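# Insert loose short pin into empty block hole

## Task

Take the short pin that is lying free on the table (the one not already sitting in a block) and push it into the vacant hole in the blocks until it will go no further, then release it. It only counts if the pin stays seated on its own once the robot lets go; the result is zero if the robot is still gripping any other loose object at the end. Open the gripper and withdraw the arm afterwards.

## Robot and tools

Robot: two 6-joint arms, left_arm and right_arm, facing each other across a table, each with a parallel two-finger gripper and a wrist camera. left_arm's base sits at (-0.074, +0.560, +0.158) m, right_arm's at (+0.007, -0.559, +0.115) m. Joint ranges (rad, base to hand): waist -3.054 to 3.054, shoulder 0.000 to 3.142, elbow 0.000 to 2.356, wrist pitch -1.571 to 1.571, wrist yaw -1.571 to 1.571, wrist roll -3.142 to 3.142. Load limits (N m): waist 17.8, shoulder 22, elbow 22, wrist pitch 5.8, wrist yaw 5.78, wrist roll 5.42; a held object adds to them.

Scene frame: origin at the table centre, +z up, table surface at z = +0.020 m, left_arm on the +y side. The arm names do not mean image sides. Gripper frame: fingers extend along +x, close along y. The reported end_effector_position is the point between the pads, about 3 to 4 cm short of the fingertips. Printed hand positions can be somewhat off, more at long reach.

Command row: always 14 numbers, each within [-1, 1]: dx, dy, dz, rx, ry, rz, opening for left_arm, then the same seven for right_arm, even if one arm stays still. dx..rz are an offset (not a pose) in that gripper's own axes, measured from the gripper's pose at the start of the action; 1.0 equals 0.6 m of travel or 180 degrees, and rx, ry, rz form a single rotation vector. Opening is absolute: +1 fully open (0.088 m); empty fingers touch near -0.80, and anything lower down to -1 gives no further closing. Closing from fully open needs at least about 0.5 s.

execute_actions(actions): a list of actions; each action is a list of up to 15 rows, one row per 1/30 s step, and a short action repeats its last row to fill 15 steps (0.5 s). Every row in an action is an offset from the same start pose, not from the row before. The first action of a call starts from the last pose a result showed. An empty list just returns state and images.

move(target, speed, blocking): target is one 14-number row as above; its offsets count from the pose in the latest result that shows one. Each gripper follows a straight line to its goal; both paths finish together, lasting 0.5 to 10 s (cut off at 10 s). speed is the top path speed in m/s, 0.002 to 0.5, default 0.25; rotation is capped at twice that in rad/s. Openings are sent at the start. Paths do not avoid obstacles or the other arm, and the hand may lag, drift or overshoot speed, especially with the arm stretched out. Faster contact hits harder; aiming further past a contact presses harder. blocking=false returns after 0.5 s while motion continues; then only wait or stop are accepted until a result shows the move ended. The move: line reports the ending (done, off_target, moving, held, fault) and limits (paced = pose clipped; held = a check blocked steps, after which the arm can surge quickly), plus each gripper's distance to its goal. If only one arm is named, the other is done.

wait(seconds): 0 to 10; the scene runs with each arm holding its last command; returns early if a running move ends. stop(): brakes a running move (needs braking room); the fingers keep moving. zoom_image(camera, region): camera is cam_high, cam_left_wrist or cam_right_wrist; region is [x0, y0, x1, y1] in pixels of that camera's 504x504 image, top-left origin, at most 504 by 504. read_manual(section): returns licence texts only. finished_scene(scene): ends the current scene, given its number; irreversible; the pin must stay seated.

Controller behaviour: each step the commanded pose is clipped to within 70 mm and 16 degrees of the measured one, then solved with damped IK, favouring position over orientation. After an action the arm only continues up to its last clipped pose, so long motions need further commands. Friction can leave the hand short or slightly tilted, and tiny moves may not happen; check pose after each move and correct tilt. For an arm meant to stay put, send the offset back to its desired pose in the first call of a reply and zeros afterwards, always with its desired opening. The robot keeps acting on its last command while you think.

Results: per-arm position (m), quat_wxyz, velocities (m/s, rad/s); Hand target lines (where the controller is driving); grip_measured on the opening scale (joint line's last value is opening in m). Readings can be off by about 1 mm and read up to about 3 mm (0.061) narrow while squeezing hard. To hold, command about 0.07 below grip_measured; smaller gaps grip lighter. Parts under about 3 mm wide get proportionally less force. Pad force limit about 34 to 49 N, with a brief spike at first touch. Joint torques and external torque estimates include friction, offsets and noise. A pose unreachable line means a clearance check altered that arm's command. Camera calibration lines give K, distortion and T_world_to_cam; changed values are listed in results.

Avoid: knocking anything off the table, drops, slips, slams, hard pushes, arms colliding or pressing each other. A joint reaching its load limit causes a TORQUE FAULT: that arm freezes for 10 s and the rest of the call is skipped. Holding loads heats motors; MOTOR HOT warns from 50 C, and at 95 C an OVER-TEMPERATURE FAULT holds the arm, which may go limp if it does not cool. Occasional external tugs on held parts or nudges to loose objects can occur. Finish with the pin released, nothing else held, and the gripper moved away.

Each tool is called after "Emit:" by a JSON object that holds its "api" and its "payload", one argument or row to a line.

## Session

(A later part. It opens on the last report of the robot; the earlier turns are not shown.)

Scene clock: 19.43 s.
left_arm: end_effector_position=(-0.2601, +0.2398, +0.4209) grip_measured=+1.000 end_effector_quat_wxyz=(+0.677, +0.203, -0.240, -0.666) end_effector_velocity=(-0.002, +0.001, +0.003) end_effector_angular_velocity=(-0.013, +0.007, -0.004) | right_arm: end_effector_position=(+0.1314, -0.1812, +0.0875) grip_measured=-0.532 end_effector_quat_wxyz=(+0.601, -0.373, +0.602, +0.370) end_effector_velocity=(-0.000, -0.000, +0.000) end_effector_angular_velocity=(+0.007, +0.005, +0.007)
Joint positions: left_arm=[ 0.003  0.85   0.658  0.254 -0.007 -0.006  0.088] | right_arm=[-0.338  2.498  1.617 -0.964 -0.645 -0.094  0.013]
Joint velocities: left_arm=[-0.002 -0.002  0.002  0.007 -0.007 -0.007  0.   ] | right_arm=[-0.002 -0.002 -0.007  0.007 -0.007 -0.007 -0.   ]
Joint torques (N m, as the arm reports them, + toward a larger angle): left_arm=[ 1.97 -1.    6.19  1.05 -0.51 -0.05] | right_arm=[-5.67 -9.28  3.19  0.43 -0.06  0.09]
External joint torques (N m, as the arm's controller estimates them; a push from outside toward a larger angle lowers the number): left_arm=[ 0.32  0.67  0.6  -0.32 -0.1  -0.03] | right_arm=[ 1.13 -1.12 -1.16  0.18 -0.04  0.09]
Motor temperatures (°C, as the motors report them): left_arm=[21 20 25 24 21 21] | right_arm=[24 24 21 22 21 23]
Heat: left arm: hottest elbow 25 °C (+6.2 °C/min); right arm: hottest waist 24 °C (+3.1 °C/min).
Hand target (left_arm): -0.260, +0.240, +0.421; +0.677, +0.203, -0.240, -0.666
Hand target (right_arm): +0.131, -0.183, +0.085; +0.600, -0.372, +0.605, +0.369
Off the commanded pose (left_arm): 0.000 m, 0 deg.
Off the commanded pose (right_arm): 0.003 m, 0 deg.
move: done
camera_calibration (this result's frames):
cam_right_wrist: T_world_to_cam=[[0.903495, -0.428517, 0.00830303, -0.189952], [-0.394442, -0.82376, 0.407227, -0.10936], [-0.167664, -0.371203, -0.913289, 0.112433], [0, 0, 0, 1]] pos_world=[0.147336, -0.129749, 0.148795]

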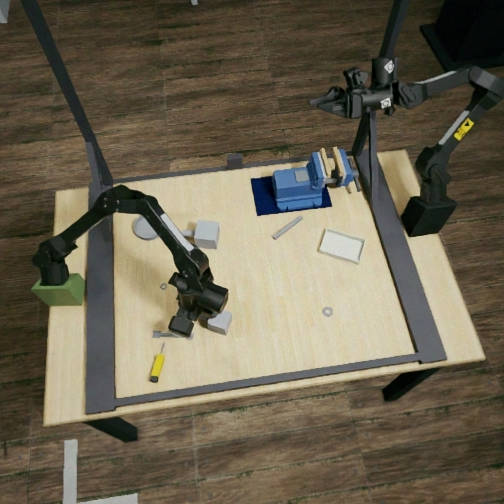

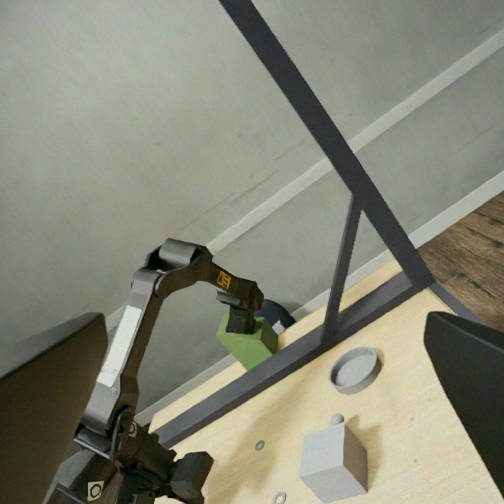

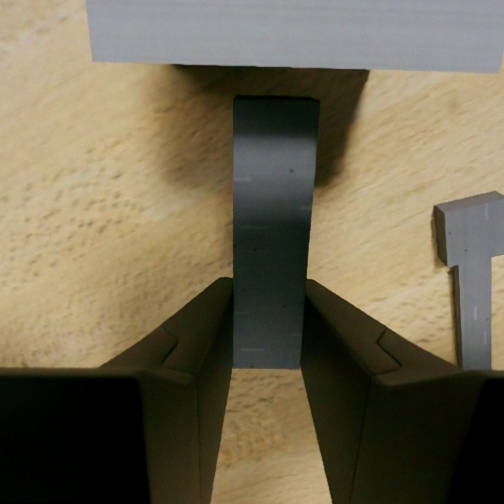

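Emit:
{"api": "move", "payload": {
  "target": [0,0,0,0,0,0,1,0.003,-0.004,0.03,0,0,0,-0.6],
  "speed": 0.01
}}

Scene clock: 21.60 s.
left_arm: end_effector_position=(-0.2601, +0.2398, +0.4209) grip_measured=+1.000 end_effector_quat_wxyz=(+0.677, +0.203, -0.240, -0.666) end_effector_velocity=(+0.002, +0.002, +0.004) end_effector_angular_velocity=(-0.017, -0.021, +0.019) | right_arm: end_effector_position=(+0.1397, -0.1664, +0.0880) grip_measured=-0.532 end_effector_quat_wxyz=(+0.601, -0.374, +0.600, +0.372) end_effector_velocity=(-0.003, -0.002, -0.001) end_effector_angular_velocity=(-0.013, +0.016, -0.033)
Joint positions: left_arm=[ 0.003  0.85   0.658  0.254 -0.007 -0.006  0.088] | right_arm=[-0.337  2.556  1.72  -1.003 -0.645 -0.094  0.013]
Joint velocities: left_arm=[ 0.002 -0.007  0.002 -0.007 -0.022  0.022  0.   ] | right_arm=[ 0.002  0.002  0.002 -0.022 -0.007  0.022 -0.   ]
Joint torques (N m, as the arm reports them, + toward a larger angle): left_arm=[ 1.94 -1.05  6.18  1.05 -0.51 -0.04] | right_arm=[-5.9  -8.37  4.71  0.12 -0.02  0.06]
External joint torques (N m, as the arm's controller estimates them; a push from outside toward a larger angle lowers the number): left_arm=[ 0.28  0.64  0.55 -0.33 -0.09 -0.02] | right_arm=[ 1.16  0.15  0.28 -0.14  0.    0.06]
Motor temperatures (°C, as the motors report them): left_arm=[21 20 25 24 21 21] | right_arm=[25 25 22 22 21 23]
Heat: left arm: hottest elbow 25 °C (+5.6 °C/min); right arm: hottest waist 25 °C (+5.6 °C/min).
Hand target (left_arm): -0.260, +0.240, +0.421; +0.677, +0.203, -0.240, -0.666
Hand target (right_arm): +0.142, -0.166, +0.086; +0.601, -0.373, +0.602, +0.370
Off the commanded pose (left_arm): 0.000 m, 0 deg.
Off the commanded pose (right_arm): 0.003 m, 0 deg.
move: done
camera_calibration (this result's frames):
cam_right_wrist: T_world_to_cam=[[0.90523, -0.424826, 0.009038, -0.190763], [-0.39212, -0.826966, 0.402951, -0.0945854], [-0.16371, -0.368307, -0.915177, 0.119889], [0, 0, 0, 1]] pos_world=[0.155223, -0.115104, 0.149557]

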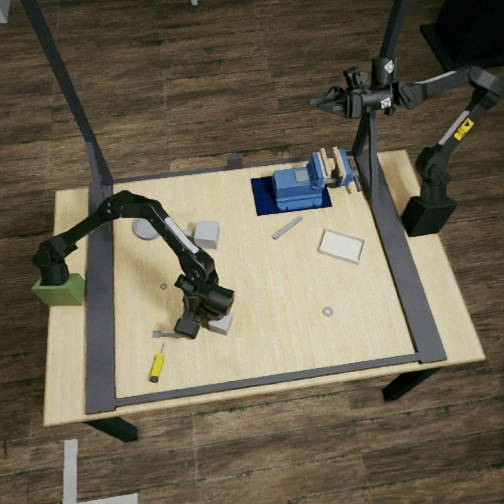

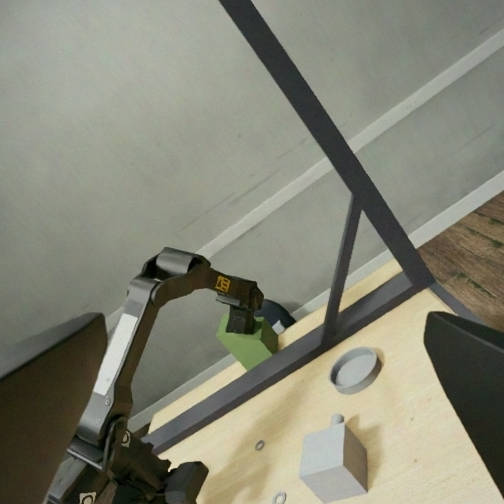

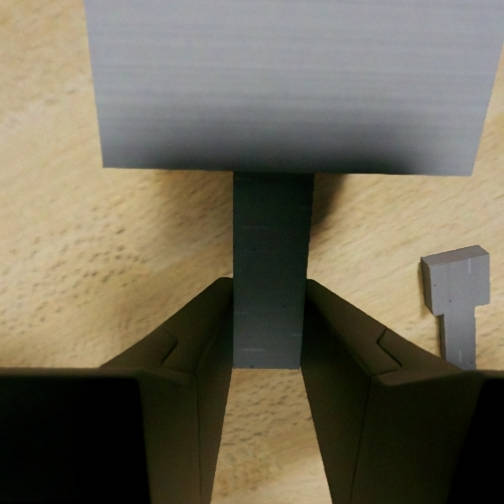

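Emit:
{"api": "move", "payload": {
  "target": [0,0,0,0,0,0,1,0.003,-0.003,0.028,0,0,0,-0.6],
  "speed": 0.01
}}

Scene clock: 23.57 s.
left_arm: end_effector_position=(-0.2601, +0.2398, +0.4209) grip_measured=+1.000 end_effector_quat_wxyz=(+0.677, +0.203, -0.240, -0.666) end_effector_velocity=(+0.001, +0.000, -0.001) end_effector_angular_velocity=(+0.003, +0.008, +0.008) | right_arm: end_effector_position=(+0.1468, -0.1527, +0.0885) grip_measured=-0.532 end_effector_quat_wxyz=(+0.602, -0.375, +0.598, +0.374) end_effector_velocity=(+0.003, -0.001, +0.003) end_effector_angular_velocity=(-0.001, -0.006, -0.014)
Joint positions: left_arm=[ 0.003  0.85   0.658  0.254 -0.007 -0.006  0.088] | right_arm=[-0.336  2.613  1.824 -1.044 -0.645 -0.094  0.013]
Joint velocities: left_arm=[-0.002 -0.002 -0.002 -0.007 -0.007 -0.007  0.   ] | right_arm=[-0.007  0.002  0.007 -0.007  0.007  0.007  0.   ]
Joint torques (N m, as the arm reports them, + toward a larger angle): left_arm=[ 1.94 -1.03  6.19  1.05 -0.51 -0.04] | right_arm=[-6.12 -8.85  4.92  0.17 -0.02  0.09]
External joint torques (N m, as the arm's controller estimates them; a push from outside toward a larger angle lowers the number): left_arm=[ 0.31  0.67  0.57 -0.33 -0.1  -0.02] | right_arm=[ 1.33  0.02  0.41 -0.1  -0.02  0.09]
Motor temperatures (°C, as the motors report them): left_arm=[21 20 25 24 21 21] | right_arm=[25 25 22 22 21 23]
Heat: left arm: hottest elbow 25 °C (+5.1 °C/min); right arm: hottest waist 25 °C (+5.1 °C/min).
Hand target (left_arm): -0.260, +0.240, +0.421; +0.677, +0.203, -0.240, -0.666
Hand target (right_arm): +0.149, -0.152, +0.086; +0.601, -0.374, +0.600, +0.372
Off the commanded pose (left_arm): 0.000 m, 0 deg.
Off the commanded pose (right_arm): 0.003 m, 0 deg.
move: done
camera_calibration (this result's frames):
cam_right_wrist: T_world_to_cam=[[0.907069, -0.420867, 0.00982887, -0.191113], [-0.389325, -0.82975, 0.399926, -0.0811879], [-0.16016, -0.366587, -0.916495, 0.126423], [0, 0, 0, 1]] pos_world=[0.161992, -0.101453, 0.150214]

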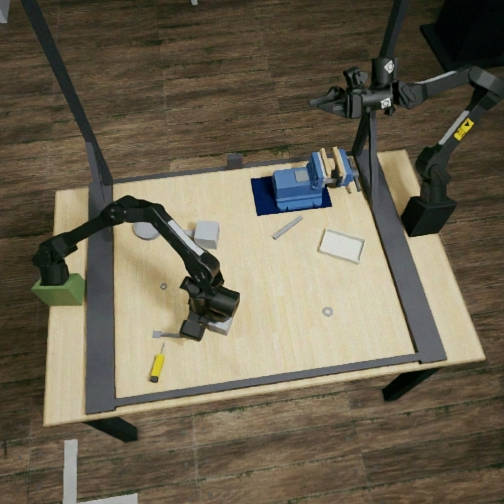

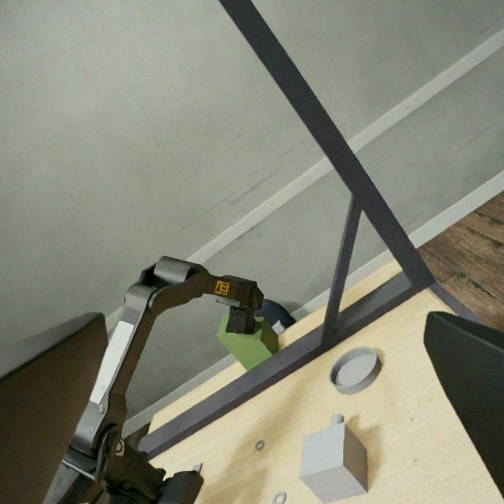

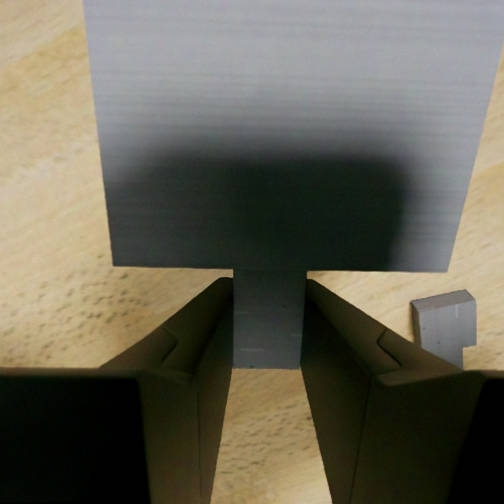

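Emit:
{"api": "move", "payload": {
  "target": [0,0,0,0,0,0,1,0,0,0,0,0,0,-0.2]
}}

Emit:
{"api": "move", "payload": {
  "target": [0,0,0,0,0,0,1,0,0,-0.057,0,0,0,-0.2],
  "speed": 0.06
}}

Emit:
{"api": "move", "payload": {
  "target": [0,0,0,0,0,0,1,0,0,0,0,0,0,-0.8]
}}

Emit:
{"api": "move", "payload": {
  "target": [0,0,0,0,0,0,1,0.003,-0.003,0.04,0,0,0,-0.8],
  "speed": 0.012
}}

Scene clock: 24.40 s.
left_arm: end_effector_position=(-0.2601, +0.2398, +0.4209) grip_measured=+1.000 end_effector_quat_wxyz=(+0.677, +0.203, -0.240, -0.666) end_effector_velocity=(+0.005, +0.000, -0.002) end_effector_angular_velocity=(-0.002, -0.006, +0.023) | right_arm: end_effector_position=(+0.1469, -0.1525, +0.0886) grip_measured=-0.203 end_effector_quat_wxyz=(+0.602, -0.375, +0.598, +0.374) end_effector_velocity=(-0.001, -0.001, +0.001) end_effector_angular_velocity=(+0.000, +0.009, +0.001)
Joint positions: left_arm=[ 0.003  0.85   0.658  0.254 -0.007 -0.006  0.088] | right_arm=[-0.336  2.613  1.825 -1.045 -0.645 -0.094  0.029]
Joint velocities: left_arm=[-0.002 -0.002 -0.007 -0.007 -0.022  0.007  0.   ] | right_arm=[-0.002 -0.002 -0.002 -0.007 -0.007 -0.007  0.   ]
Joint torques (N m, as the arm reports them, + toward a larger angle): left_arm=[ 1.94 -1.04  6.22  1.05 -0.52 -0.03] | right_arm=[ -6.14 -10.39   3.86   0.32   0.     0.01]
External joint torques (N m, as the arm's controller estimates them; a push from outside toward a larger angle lowers the number): left_arm=[ 0.3   0.56  0.72 -0.29 -0.11 -0.01] | right_arm=[ 1.24 -1.54 -0.67  0.03  0.01  0.01]
Motor temperatures (°C, as the motors report them): left_arm=[21 20 25 24 21 21] | right_arm=[25 25 22 22 21 23]
Heat: left arm: hottest elbow 25 °C (+4.9 °C/min); right arm: hottest waist 25 °C (+4.9 °C/min).
Hand target (left_arm): -0.260, +0.240, +0.421; +0.677, +0.203, -0.240, -0.666
Hand target (right_arm): +0.147, -0.153, +0.089; +0.602, -0.375, +0.598, +0.374
Off the commanded pose (left_arm): 0.000 m, 0 deg.
Off the commanded pose (right_arm): 0.000 m, 0 deg.
move: done
camera_calibration (this result's frames):
cam_right_wrist: T_world_to_cam=[[0.907165, -0.42066, 0.00986441, -0.191053], [-0.389198, -0.829943, 0.399649, -0.0810615], [-0.159929, -0.366386, -0.916615, 0.126596], [0, 0, 0, 1]] pos_world=[0.162014, -0.101262, 0.150321]

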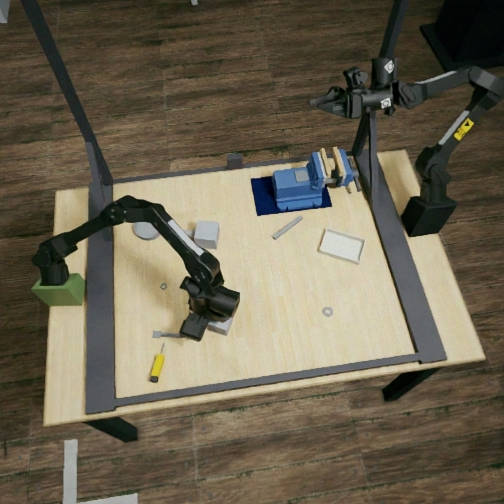

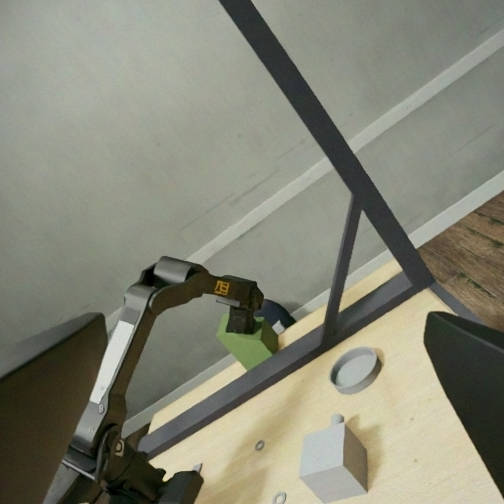

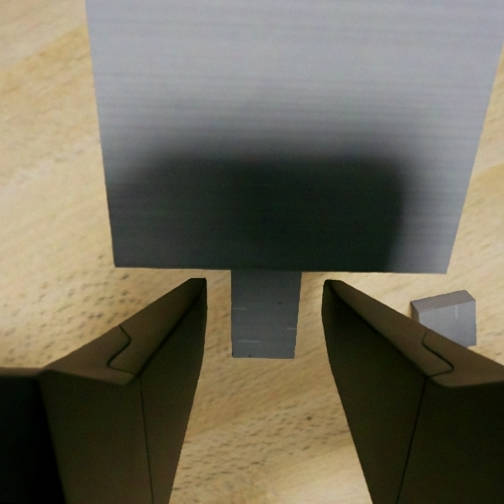

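Scene clock: 25.33 s.
left_arm: end_effector_position=(-0.2601, +0.2398, +0.4209) grip_measured=+1.000 end_effector_quat_wxyz=(+0.677, +0.203, -0.240, -0.666) end_effector_velocity=(+0.004, +0.001, +0.001) end_effector_angular_velocity=(-0.009, +0.008, +0.023) | right_arm: end_effector_position=(+0.1332, -0.1829, +0.0861) grip_measured=-0.202 end_effector_quat_wxyz=(+0.601, -0.374, +0.601, +0.372) end_effector_velocity=(-0.002, -0.007, +0.000) end_effector_angular_velocity=(-0.014, +0.001, -0.034)
Joint positions: left_arm=[ 0.003  0.85   0.658  0.254 -0.007 -0.006  0.088] | right_arm=[-0.341  2.498  1.605 -0.952 -0.645 -0.099  0.029]
Joint velocities: left_arm=[ 0.002 -0.002 -0.002 -0.007 -0.022 -0.007  0.   ] | right_arm=[-0.002 -0.012 -0.022 -0.007  0.007  0.022 -0.   ]
Joint torques (N m, as the arm reports them, + toward a larger angle): left_arm=[ 1.93 -1.05  6.19  1.06 -0.51 -0.05] | right_arm=[ -5.74 -10.87   3.04   0.43   0.05  -0.04]
External joint torques (N m, as the arm's controller estimates them; a push from outside toward a larger angle lowers the number): left_arm=[ 0.26  0.56  0.65 -0.29 -0.09 -0.02] | right_arm=[ 1.13 -2.77 -1.3   0.17  0.05 -0.04]
Motor temperatures (°C, as the motors report them): left_arm=[21 20 25 24 21 21] | right_arm=[25 25 22 22 21 23]
Heat: left arm: hottest elbow 25 °C (+4.7 °C/min); right arm: hottest waist 25 °C (+4.7 °C/min).
Hand target (left_arm): -0.260, +0.240, +0.421; +0.677, +0.203, -0.240, -0.666
Hand target (right_arm): +0.132, -0.183, +0.088; +0.602, -0.375, +0.598, +0.374
Off the commanded pose (left_arm): 0.000 m, 0 deg.
Off the commanded pose (right_arm): 0.003 m, 0 deg.
move: done
camera_calibration (this result's frames):
cam_right_wrist: T_world_to_cam=[[0.905284, -0.424733, 0.00789687, -0.19172], [-0.39131, -0.826521, 0.404649, -0.11018], [-0.165341, -0.369412, -0.914438, 0.110938], [0, 0, 0, 1]] pos_world=[0.148789, -0.131514, 0.147544]

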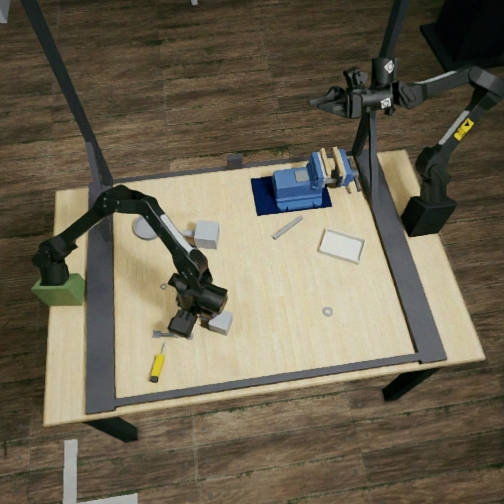

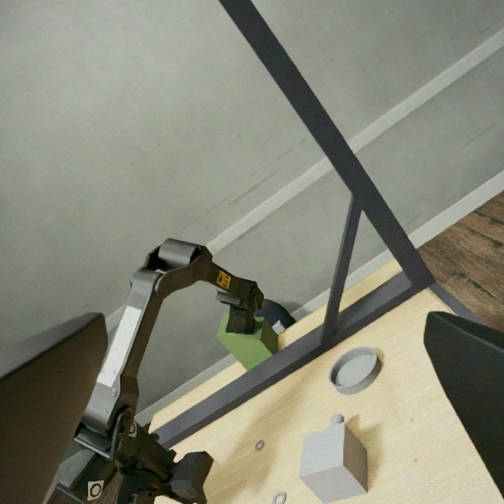

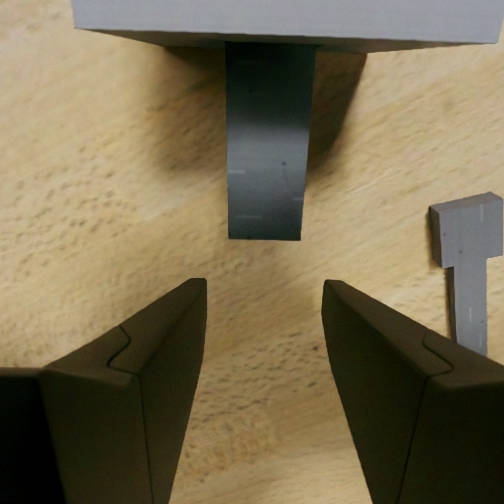

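Scene clock: 26.00 s.
left_arm: end_effector_position=(-0.2601, +0.2398, +0.4209) grip_measured=+1.000 end_effector_quat_wxyz=(+0.677, +0.203, -0.240, -0.666) end_effector_velocity=(+0.001, +0.001, +0.002) end_effector_angular_velocity=(-0.012, +0.007, +0.003) | right_arm: end_effector_position=(+0.1332, -0.1829, +0.0861) grip_measured=-0.796 end_effector_quat_wxyz=(+0.601, -0.374, +0.601, +0.372) end_effector_velocity=(+0.000, +0.001, +0.001) end_effector_angular_velocity=(+0.010, +0.003, +0.010)
Joint positions: left_arm=[ 0.003  0.85   0.658  0.254 -0.007 -0.006  0.088] | right_arm=[-0.341  2.498  1.605 -0.952 -0.645 -0.099  0.   ]
Joint velocities: left_arm=[ 0.002 -0.002 -0.002  0.007 -0.007 -0.007  0.   ] | right_arm=[-0.002 -0.002 -0.002  0.007 -0.007 -0.007  0.   ]
Joint torques (N m, as the arm reports them, + toward a larger angle): left_arm=[ 1.96 -1.03  6.18  1.05 -0.51 -0.05] | right_arm=[-5.7  -9.47  3.85  0.26 -0.01  0.01]
External joint torques (N m, as the arm's controller estimates them; a push from outside toward a larger angle lowers the number): left_arm=[ 0.32  0.6   0.61 -0.31 -0.09 -0.02] | right_arm=[ 1.16 -1.32 -0.54 -0.02  0.    0.01]
Motor temperatures (°C, as the motors report them): left_arm=[21 20 25 24 21 21] | right_arm=[26 26 22 22 21 23]
Heat: left arm: hottest elbow 25 °C (+4.6 °C/min); right arm: hottest waist 26 °C (+6.9 °C/min).
Hand target (left_arm): -0.260, +0.240, +0.421; +0.677, +0.203, -0.240, -0.666
Hand target (right_arm): +0.133, -0.183, +0.086; +0.601, -0.374, +0.601, +0.372
Off the commanded pose (left_arm): 0.000 m, 0 deg.
Off the commanded pose (right_arm): 0.000 m, 0 deg.
move: done
camera_calibration (this result's frames):
cam_right_wrist: T_world_to_cam=[[0.905284, -0.424733, 0.00789687, -0.19172], [-0.39131, -0.826521, 0.404649, -0.11018], [-0.165341, -0.369412, -0.914438, 0.110938], [0, 0, 0, 1]] pos_world=[0.148789, -0.131514, 0.147544]

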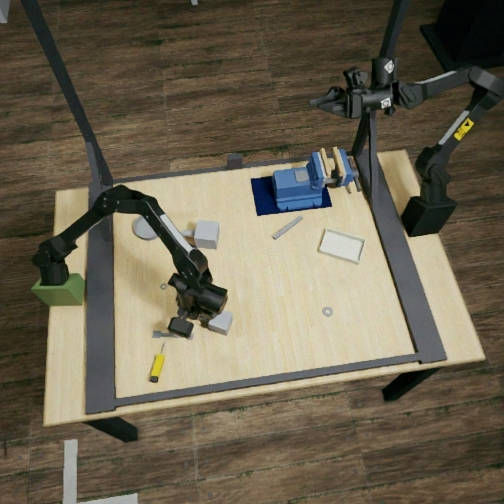

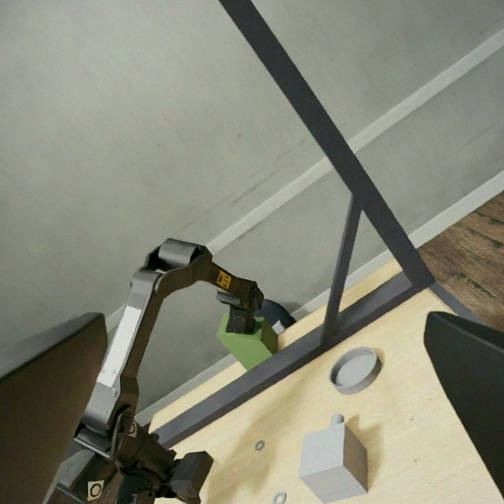

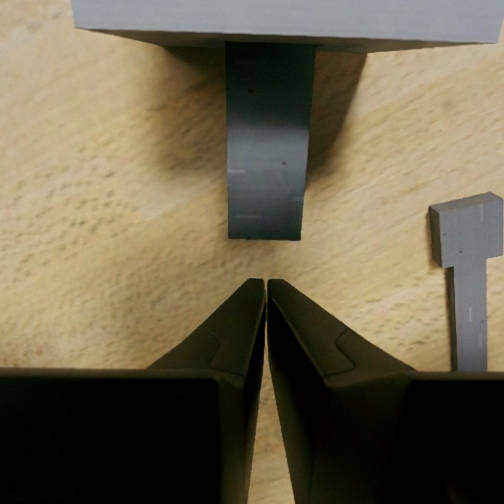

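Scene clock: 28.23 s.
left_arm: end_effector_position=(-0.2601, +0.2398, +0.4209) grip_measured=+1.000 end_effector_quat_wxyz=(+0.677, +0.203, -0.240, -0.666) end_effector_velocity=(+0.000, +0.000, -0.002) end_effector_angular_velocity=(+0.006, +0.008, +0.004) | right_arm: end_effector_position=(+0.1421, -0.1643, +0.0895) grip_measured=-0.798 end_effector_quat_wxyz=(+0.601, -0.373, +0.601, +0.372) end_effector_velocity=(-0.000, -0.000, +0.003) end_effector_angular_velocity=(+0.000, +0.011, -0.006)
Joint positions: left_arm=[ 0.003  0.85   0.658  0.254 -0.007 -0.006  0.088] | right_arm=[-0.342  2.569  1.745 -1.019 -0.645 -0.098  0.   ]
Joint velocities: left_arm=[-0.007 -0.002 -0.002 -0.007 -0.007 -0.007  0.   ] | right_arm=[-0.007  0.002  0.012 -0.022 -0.007 -0.007  0.   ]
Joint torques (N m, as the arm reports them, + toward a larger angle): left_arm=[ 1.95 -1.03  6.16  1.05 -0.52 -0.04] | right_arm=[-5.69 -7.46  5.21  0.97 -0.03  0.1 ]
External joint torques (N m, as the arm's controller estimates them; a push from outside toward a larger angle lowers the number): left_arm=[ 0.33  0.62  0.6  -0.32 -0.11 -0.02] | right_arm=[ 1.55  1.17  0.73  0.7  -0.02  0.1 ]
Motor temperatures (°C, as the motors report them): left_arm=[21 20 25 24 21 21] | right_arm=[26 26 22 22 21 23]
Heat: left arm: hottest elbow 25 °C (+4.3 °C/min); right arm: hottest waist 26 °C (+6.4 °C/min).
Hand target (left_arm): -0.260, +0.240, +0.421; +0.677, +0.203, -0.240, -0.666
Hand target (right_arm): +0.146, -0.162, +0.084; +0.601, -0.374, +0.601, +0.373
Off the commanded pose (left_arm): 0.000 m, 0 deg.
Off the commanded pose (right_arm): 0.007 m, 0 deg.
move: done
camera_calibration (this result's frames):
cam_right_wrist: T_world_to_cam=[[0.904481, -0.426443, 0.00778355, -0.192104], [-0.392956, -0.826083, 0.403946, -0.0923905], [-0.16583, -0.36842, -0.91475, 0.122703], [0, 0, 0, 1]] pos_world=[0.157797, -0.113037, 0.151059]

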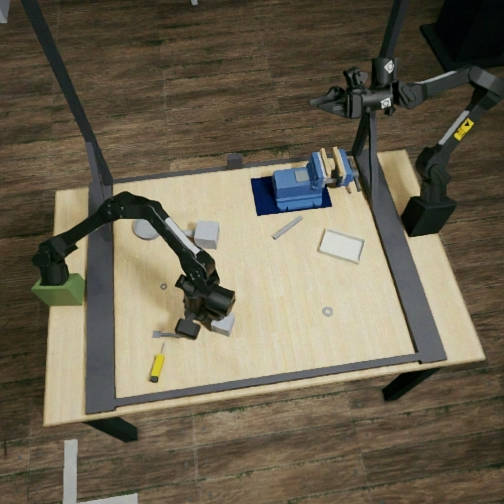

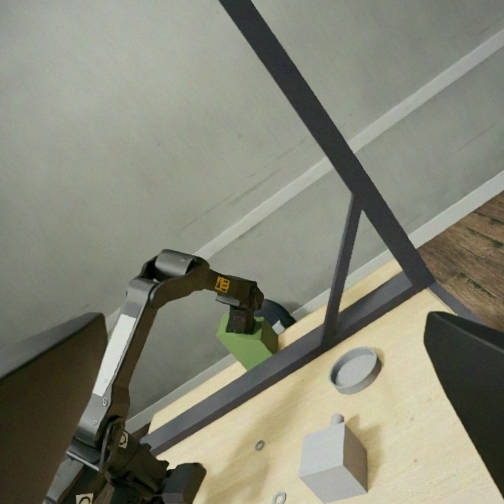

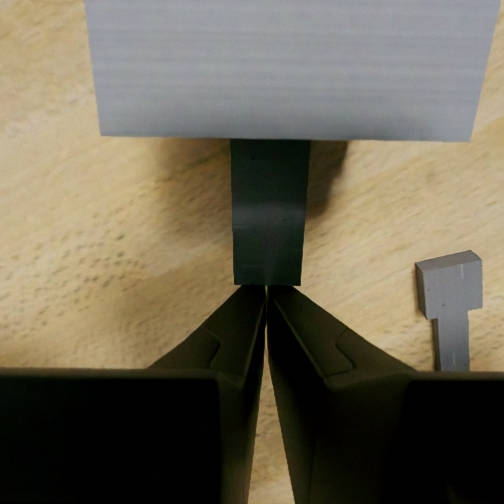

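Emit:
{"api": "move", "payload": {
  "target": [0,0,0,0,0,0,1,0.008,-0.003,0.016,0,0,0,-0.8],
  "speed": 0.012
}}

Scene clock: 29.47 s.
left_arm: end_effector_position=(-0.2601, +0.2398, +0.4209) grip_measured=+1.000 end_effector_quat_wxyz=(+0.677, +0.203, -0.240, -0.666) end_effector_velocity=(+0.005, +0.000, -0.003) end_effector_angular_velocity=(+0.006, +0.009, +0.028) | right_arm: end_effector_position=(+0.1450, -0.1590, +0.0900) grip_measured=-0.798 end_effector_quat_wxyz=(+0.602, -0.372, +0.601, +0.371) end_effector_velocity=(+0.001, +0.002, +0.004) end_effector_angular_velocity=(+0.003, -0.009, +0.010)
Joint positions: left_arm=[ 0.003  0.85   0.658  0.254 -0.007 -0.006  0.088] | right_arm=[-0.342  2.592  1.788 -1.039 -0.645 -0.094  0.   ]
Joint velocities: left_arm=[-0.002 -0.002 -0.002 -0.022 -0.022 -0.007  0.   ] | right_arm=[-0.002 -0.002  0.012 -0.007  0.007 -0.007  0.   ]
Joint torques (N m, as the arm reports them, + toward a larger angle): left_arm=[ 1.96 -1.    6.17  1.04 -0.51 -0.03] | right_arm=[-5.69 -7.69  5.16  0.93 -0.05  0.1 ]
External joint torques (N m, as the arm's controller estimates them; a push from outside toward a larger angle lowers the number): left_arm=[ 0.29  0.65  0.6  -0.32 -0.09 -0.01] | right_arm=[ 1.61  1.12  0.59  0.64 -0.04  0.1 ]
Motor temperatures (°C, as the motors report them): left_arm=[21 20 25 24 21 21] | right_arm=[26 26 22 22 21 23]
Heat: left arm: hottest elbow 25 °C (+4.1 °C/min); right arm: hottest waist 26 °C (+6.1 °C/min).
Hand target (left_arm): -0.260, +0.240, +0.421; +0.677, +0.203, -0.240, -0.666
Hand target (right_arm): +0.148, -0.157, +0.085; +0.601, -0.373, +0.601, +0.372
Off the commanded pose (left_arm): 0.000 m, 0 deg.
Off the commanded pose (right_arm): 0.007 m, 0 deg.
move: done
camera_calibration (this result's frames):
cam_right_wrist: T_world_to_cam=[[0.903109, -0.42934, 0.00782088, -0.192705], [-0.395667, -0.824926, 0.403664, -0.0864055], [-0.166858, -0.367648, -0.914874, 0.125922], [0, 0, 0, 1]] pos_world=[0.160857, -0.107719, 0.151589]

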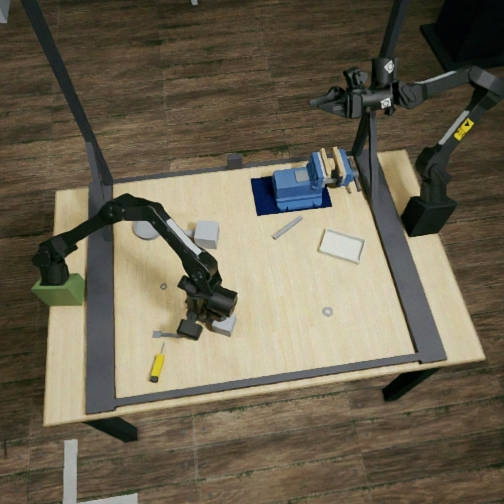

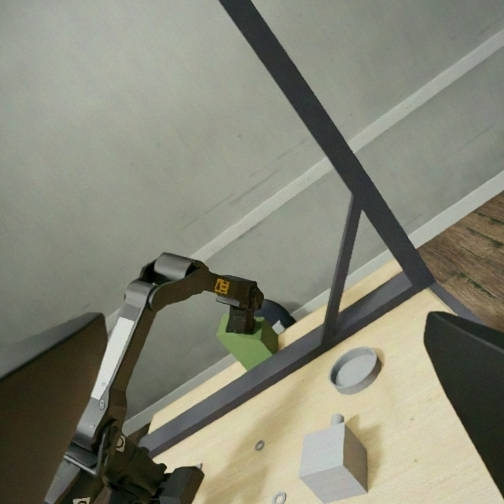

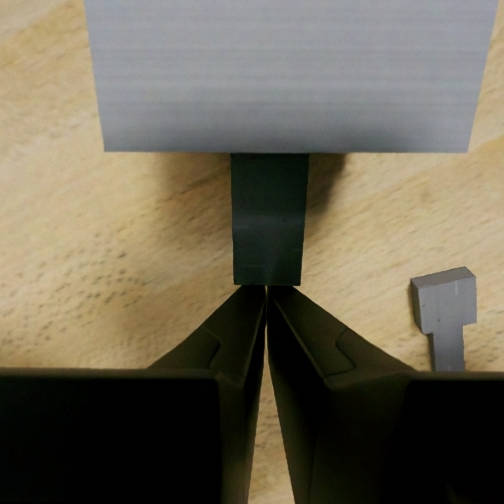

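Emit:
{"api": "move", "payload": {
  "target": [0,0,0,0,0,0,1,-0.09,0,-0.01,0,0,0,-0.8],
  "speed": 0.1
}}

Emit:
{"api": "move", "payload": {
  "target": [0,0,0,0,0,0,1,0,0,0.092,0.5,0,0,1]
}}

Scene clock: 30.53 s.
left_arm: end_effector_position=(-0.2601, +0.2398, +0.4209) grip_measured=+1.000 end_effector_quat_wxyz=(+0.677, +0.203, -0.240, -0.666) end_effector_velocity=(+0.003, +0.000, -0.003) end_effector_angular_velocity=(+0.007, +0.008, +0.011) | right_arm: end_effector_position=(+0.1437, -0.1663, +0.1401) grip_measured=-0.798 end_effector_quat_wxyz=(+0.600, -0.369, +0.607, +0.368) end_effector_velocity=(-0.004, +0.001, +0.002) end_effector_angular_velocity=(+0.007, +0.023, -0.002)
Joint positions: left_arm=[ 0.003  0.85   0.658  0.254 -0.007 -0.006  0.088] | right_arm=[-0.416  2.554  1.876 -1.228 -0.628 -0.178  0.   ]
Joint velocities: left_arm=[-0.002 -0.002 -0.007 -0.007 -0.007 -0.007  0.   ] | right_arm=[-0.002  0.002  0.012 -0.022 -0.022 -0.007  0.   ]
Joint torques (N m, as the arm reports them, + toward a larger angle): left_arm=[ 1.94 -1.04  6.19  1.05 -0.51 -0.05] | right_arm=[ -5.87 -10.99   4.78   0.11   0.12  -0.08]
External joint torques (N m, as the arm's controller estimates them; a push from outside toward a larger angle lowers the number): left_arm=[ 0.27  0.58  0.67 -0.3  -0.09 -0.02] | right_arm=[ 1.31 -2.45  0.1  -0.15  0.14 -0.08]
Motor temperatures (°C, as the motors report them): left_arm=[21 20 25 24 21 21] | right_arm=[26 26 22 22 21 23]
Heat: left arm: hottest elbow 25 °C (+3.9 °C/min); right arm: hottest waist 26 °C (+5.9 °C/min).
Hand target (left_arm): -0.260, +0.240, +0.421; +0.677, +0.203, -0.240, -0.666
Hand target (right_arm): +0.142, -0.164, +0.144; +0.602, -0.372, +0.601, +0.371
Off the commanded pose (left_arm): 0.000 m, 0 deg.
Off the commanded pose (right_arm): 0.005 m, 1 deg.
move: done
camera_calibration (this result's frames):
cam_right_wrist: T_world_to_cam=[[0.898618, -0.438726, 0.00204309, -0.195184], [-0.400808, -0.819041, 0.410518, -0.112433], [-0.178432, -0.369718, -0.91185, 0.169656], [0, 0, 0, 1]] pos_world=[0.160604, -0.114995, 0.201255]

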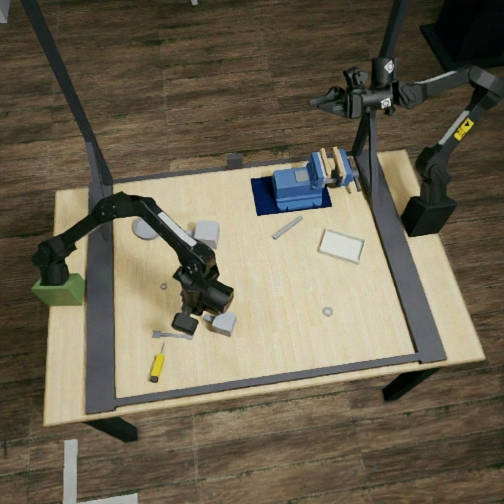

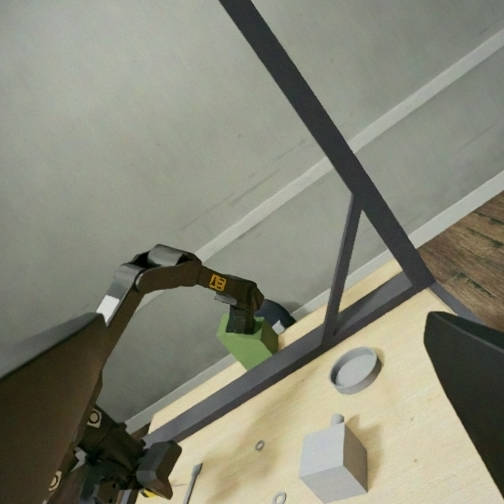

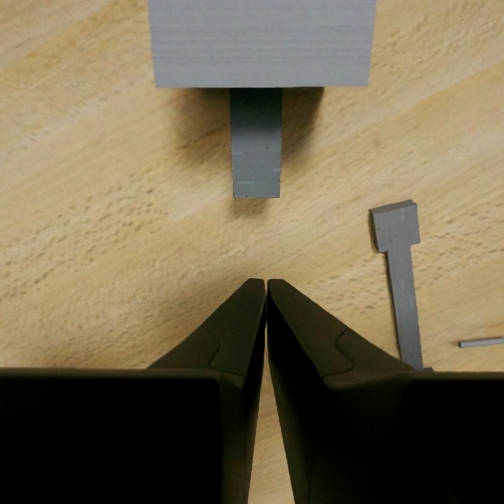

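Scene clock: 34.17 s.
left_arm: end_effector_position=(-0.2601, +0.2398, +0.4209) grip_measured=+1.000 end_effector_quat_wxyz=(+0.677, +0.203, -0.240, -0.666) end_effector_velocity=(-0.000, +0.001, +0.001) end_effector_angular_velocity=(-0.009, +0.022, -0.002) | right_arm: end_effector_position=(+0.1673, -0.1175, +0.1460) grip_measured=+0.979 end_effector_quat_wxyz=(+0.690, +0.172, +0.685, -0.157) end_effector_velocity=(-0.002, +0.001, +0.000) end_effector_angular_velocity=(+0.010, +0.021, -0.013)
Joint positions: left_arm=[ 0.003  0.85   0.658  0.254 -0.007 -0.006  0.088] | right_arm=[-0.405  2.797  2.342 -1.406 -0.63   1.422  0.087]
Joint velocities: left_arm=[-0.002 -0.002 -0.002  0.007 -0.007 -0.022  0.   ] | right_arm=[-0.002  0.002  0.002 -0.007 -0.022  0.007 -0.   ]
Joint torques (N m, as the arm reports them, + toward a larger angle): left_arm=[ 1.97 -1.    6.18  1.06 -0.52 -0.04] | right_arm=[-6.16 -9.07  4.81  0.43 -0.08  0.09]
External joint torques (N m, as the arm's controller estimates them; a push from outside toward a larger angle lowers the number): left_arm=[ 0.31  0.69  0.55 -0.33 -0.1  -0.02] | right_arm=[ 1.68  0.55  0.12  0.15 -0.14  0.09]
Motor temperatures (°C, as the motors report them): left_arm=[21 21 26 25 21 21] | right_arm=[27 26 22 22 21 23]
Heat: left arm: hottest elbow 26 °C (+5.3 °C/min); right arm: hottest waist 27 °C (+7.0 °C/min).
Hand target (left_arm): -0.260, +0.240, +0.421; +0.677, +0.203, -0.240, -0.666
Hand target (right_arm): +0.169, -0.117, +0.140; +0.687, +0.171, +0.687, -0.161
Off the commanded pose (left_arm): 0.000 m, 0 deg.
Off the commanded pose (right_arm): 0.007 m, 2 deg.
joint sent to its limit (right arm) — the command would take joint 3 (elbow) past its upper limit, so that joint was sent only as far as its limit.
move: done
camera_calibration (this result's frames):
cam_right_wrist: T_world_to_cam=[[-0.434302, -0.900629, -0.0157776, -0.023637], [-0.827668, 0.392085, 0.40154, 0.14961], [-0.355453, 0.187449, -0.915705, 0.293001], [0, 0, 0, 1]] pos_world=[0.217709, -0.13487, 0.207855]

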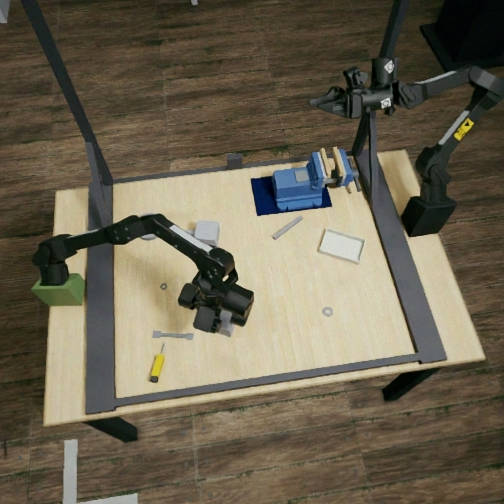

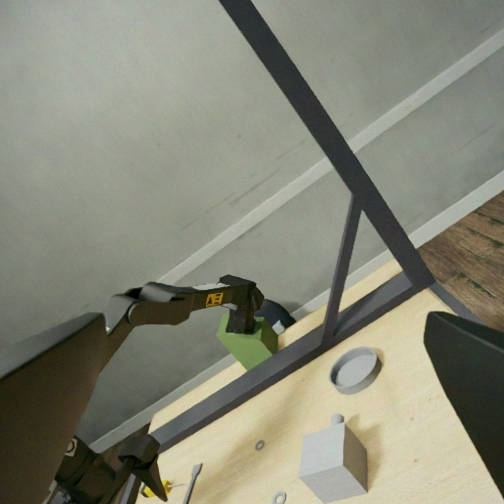

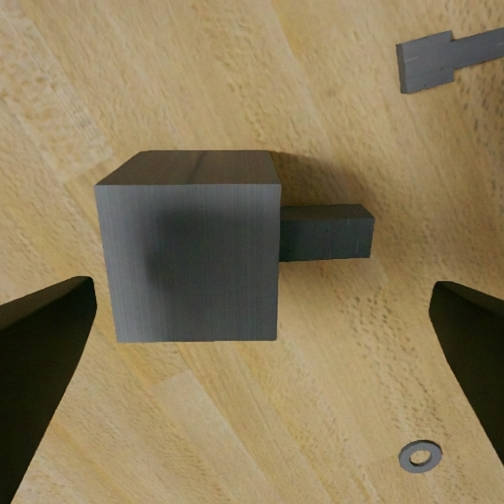

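Emit:
{"api": "move", "payload": {
  "target": [0,0,0,0,0,0,1,0.01,0.014,0,0,0,0,1],
  "speed": 0.03
}}

Emit:
{"api": "move", "payload": {
  "target": [0,0,0,0,0,0,1,0.05,0,0,0,0,0,1],
  "speed": 0.03
}}

Scene clock: 35.07 s.
left_arm: end_effector_position=(-0.2601, +0.2398, +0.4209) grip_measured=+1.000 end_effector_quat_wxyz=(+0.677, +0.203, -0.240, -0.666) end_effector_velocity=(-0.000, +0.000, -0.003) end_effector_angular_velocity=(+0.012, +0.007, -0.004) | right_arm: end_effector_position=(+0.1698, -0.1110, +0.1449) grip_measured=+0.979 end_effector_quat_wxyz=(+0.694, +0.180, +0.681, -0.147) end_effector_velocity=(+0.000, +0.001, +0.001) end_effector_angular_velocity=(+0.010, +0.002, +0.010)
Joint positions: left_arm=[ 0.003  0.85   0.658  0.254 -0.007 -0.006  0.088] | right_arm=[-0.401  2.797  2.342 -1.369 -0.63   1.445  0.087]
Joint velocities: left_arm=[-0.002 -0.002 -0.002 -0.007  0.007 -0.007  0.   ] | right_arm=[-0.002 -0.002 -0.002  0.007 -0.007 -0.007  0.   ]
Joint torques (N m, as the arm reports them, + toward a larger angle): left_arm=[ 1.97 -1.01  6.18  1.06 -0.51 -0.05] | right_arm=[-6.28 -9.62  4.84  0.47 -0.08  0.08]
External joint torques (N m, as the arm's controller estimates them; a push from outside toward a larger angle lowers the number): left_arm=[ 0.32  0.62  0.65 -0.29 -0.09 -0.02] | right_arm=[ 1.71  0.1   0.08  0.14 -0.14  0.08]
Motor temperatures (°C, as the motors report them): left_arm=[21 21 26 25 21 21] | right_arm=[27 27 22 22 21 23]
Heat: left arm: hottest elbow 26 °C (+5.1 °C/min); right arm: hottest waist 27 °C (+6.8 °C/min).
Hand target (left_arm): -0.260, +0.240, +0.421; +0.677, +0.203, -0.240, -0.666
Hand target (right_arm): +0.171, -0.110, +0.140; +0.692, +0.179, +0.683, -0.149
Off the commanded pose (left_arm): 0.000 m, 0 deg.
Off the commanded pose (right_arm): 0.005 m, 2 deg.
joint sent to its limit (right arm) — the command would take joint 3 (elbow) past its upper limit, so that joint was sent only as far as its limit.
move: done
camera_calibration (this result's frames):
cam_right_wrist: T_world_to_cam=[[-0.431641, -0.901043, -0.0425125, -0.0133972], [-0.83523, 0.381424, 0.396115, 0.150512], [-0.340702, 0.206487, -0.917216, 0.291444], [0, 0, 0, 1]] pos_world=[0.219225, -0.12966, 0.207127]

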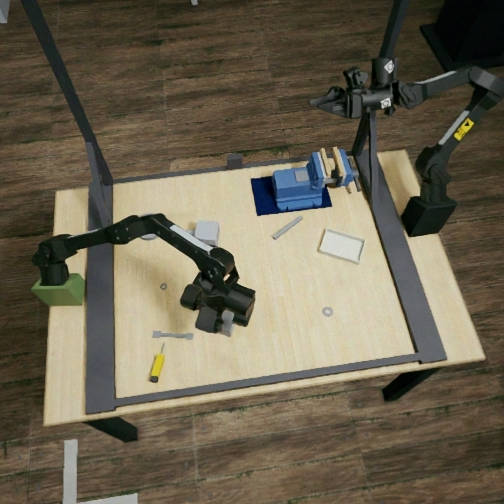

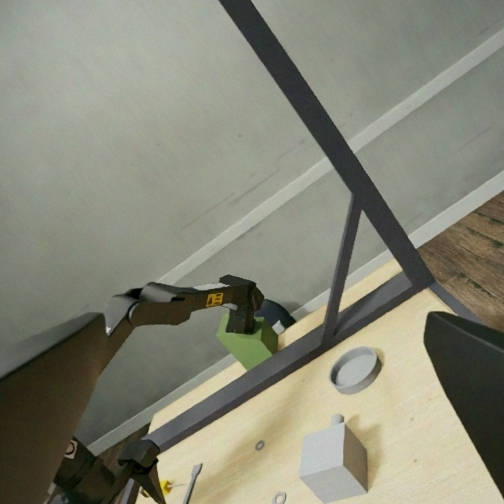

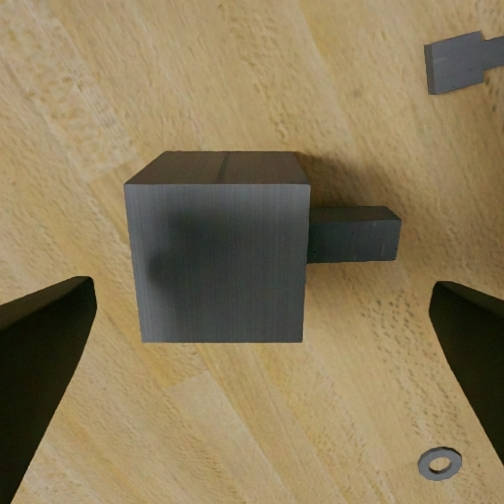

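Scene clock: 36.40 s.
left_arm: end_effector_position=(-0.2601, +0.2398, +0.4209) grip_measured=+1.000 end_effector_quat_wxyz=(+0.677, +0.203, -0.240, -0.666) end_effector_velocity=(+0.001, +0.000, -0.001) end_effector_angular_velocity=(+0.003, -0.007, +0.009) | right_arm: end_effector_position=(+0.1738, -0.1106, +0.1151) grip_measured=+0.979 end_effector_quat_wxyz=(+0.695, +0.180, +0.680, -0.148) end_effector_velocity=(+0.000, +0.001, +0.001) end_effector_angular_velocity=(+0.010, +0.002, +0.010)
Joint positions: left_arm=[ 0.003  0.85   0.658  0.254 -0.007 -0.006  0.088] | right_arm=[-0.369  2.797  2.241 -1.244 -0.635  1.486  0.087]
Joint velocities: left_arm=[-0.002 -0.002 -0.002 -0.007 -0.007  0.007  0.   ] | right_arm=[-0.002 -0.002 -0.002  0.007 -0.007 -0.007 -0.   ]
Joint torques (N m, as the arm reports them, + toward a larger angle): left_arm=[ 1.97 -1.01  6.22  1.06 -0.51 -0.05] | right_arm=[ -6.3  -12.3    3.4    0.46  -0.07   0.09]
External joint torques (N m, as the arm's controller estimates them; a push from outside toward a larger angle lowers the number): left_arm=[ 0.32  0.68  0.64 -0.31 -0.1  -0.02] | right_arm=[ 1.65 -2.5  -1.38  0.13 -0.14  0.1 ]
Motor temperatures (°C, as the motors report them): left_arm=[21 21 26 25 21 21] | right_arm=[28 27 22 22 21 23]
Heat: left arm: hottest elbow 26 °C (+4.9 °C/min); right arm: hottest waist 28 °C (+8.2 °C/min).
Hand target (left_arm): -0.260, +0.240, +0.421; +0.677, +0.203, -0.240, -0.666
Hand target (right_arm): +0.171, -0.110, +0.115; +0.694, +0.180, +0.682, -0.148
Off the commanded pose (left_arm): 0.000 m, 0 deg.
Off the commanded pose (right_arm): 0.003 m, 0 deg.
move: done
camera_calibration (this result's frames):
cam_right_wrist: T_world_to_cam=[[-0.433352, -0.900213, -0.0426905, -0.0121399], [-0.835657, 0.383635, 0.393066, 0.166109], [-0.337466, 0.20601, -0.918519, 0.264893], [0, 0, 0, 1]] pos_world=[0.222941, -0.129224, 0.177499]

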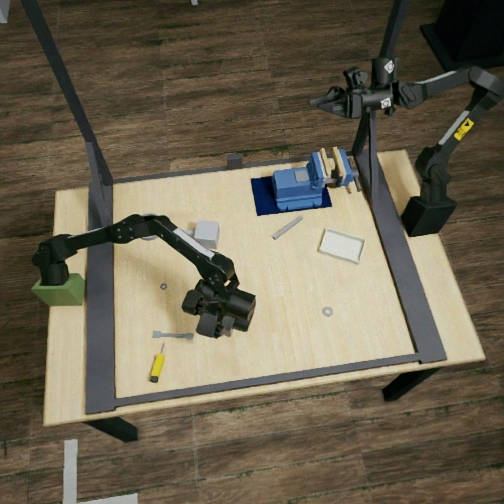

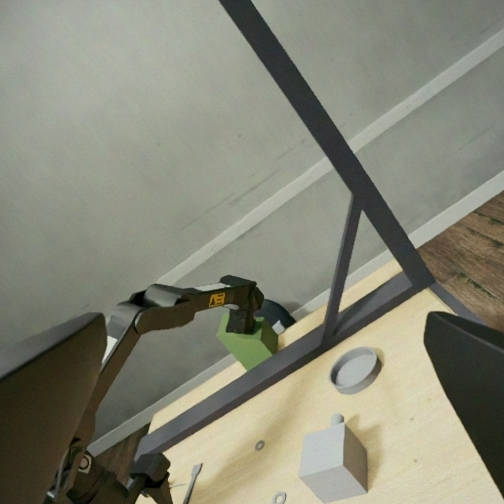

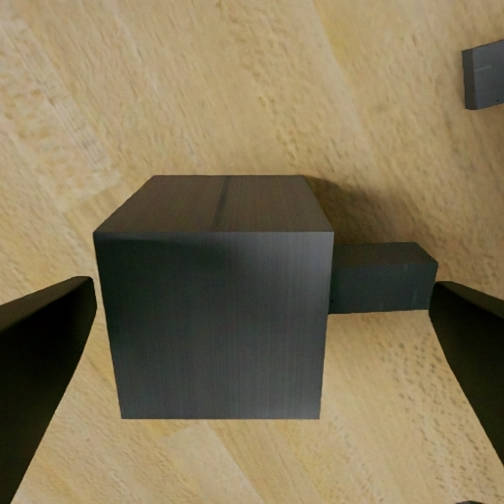

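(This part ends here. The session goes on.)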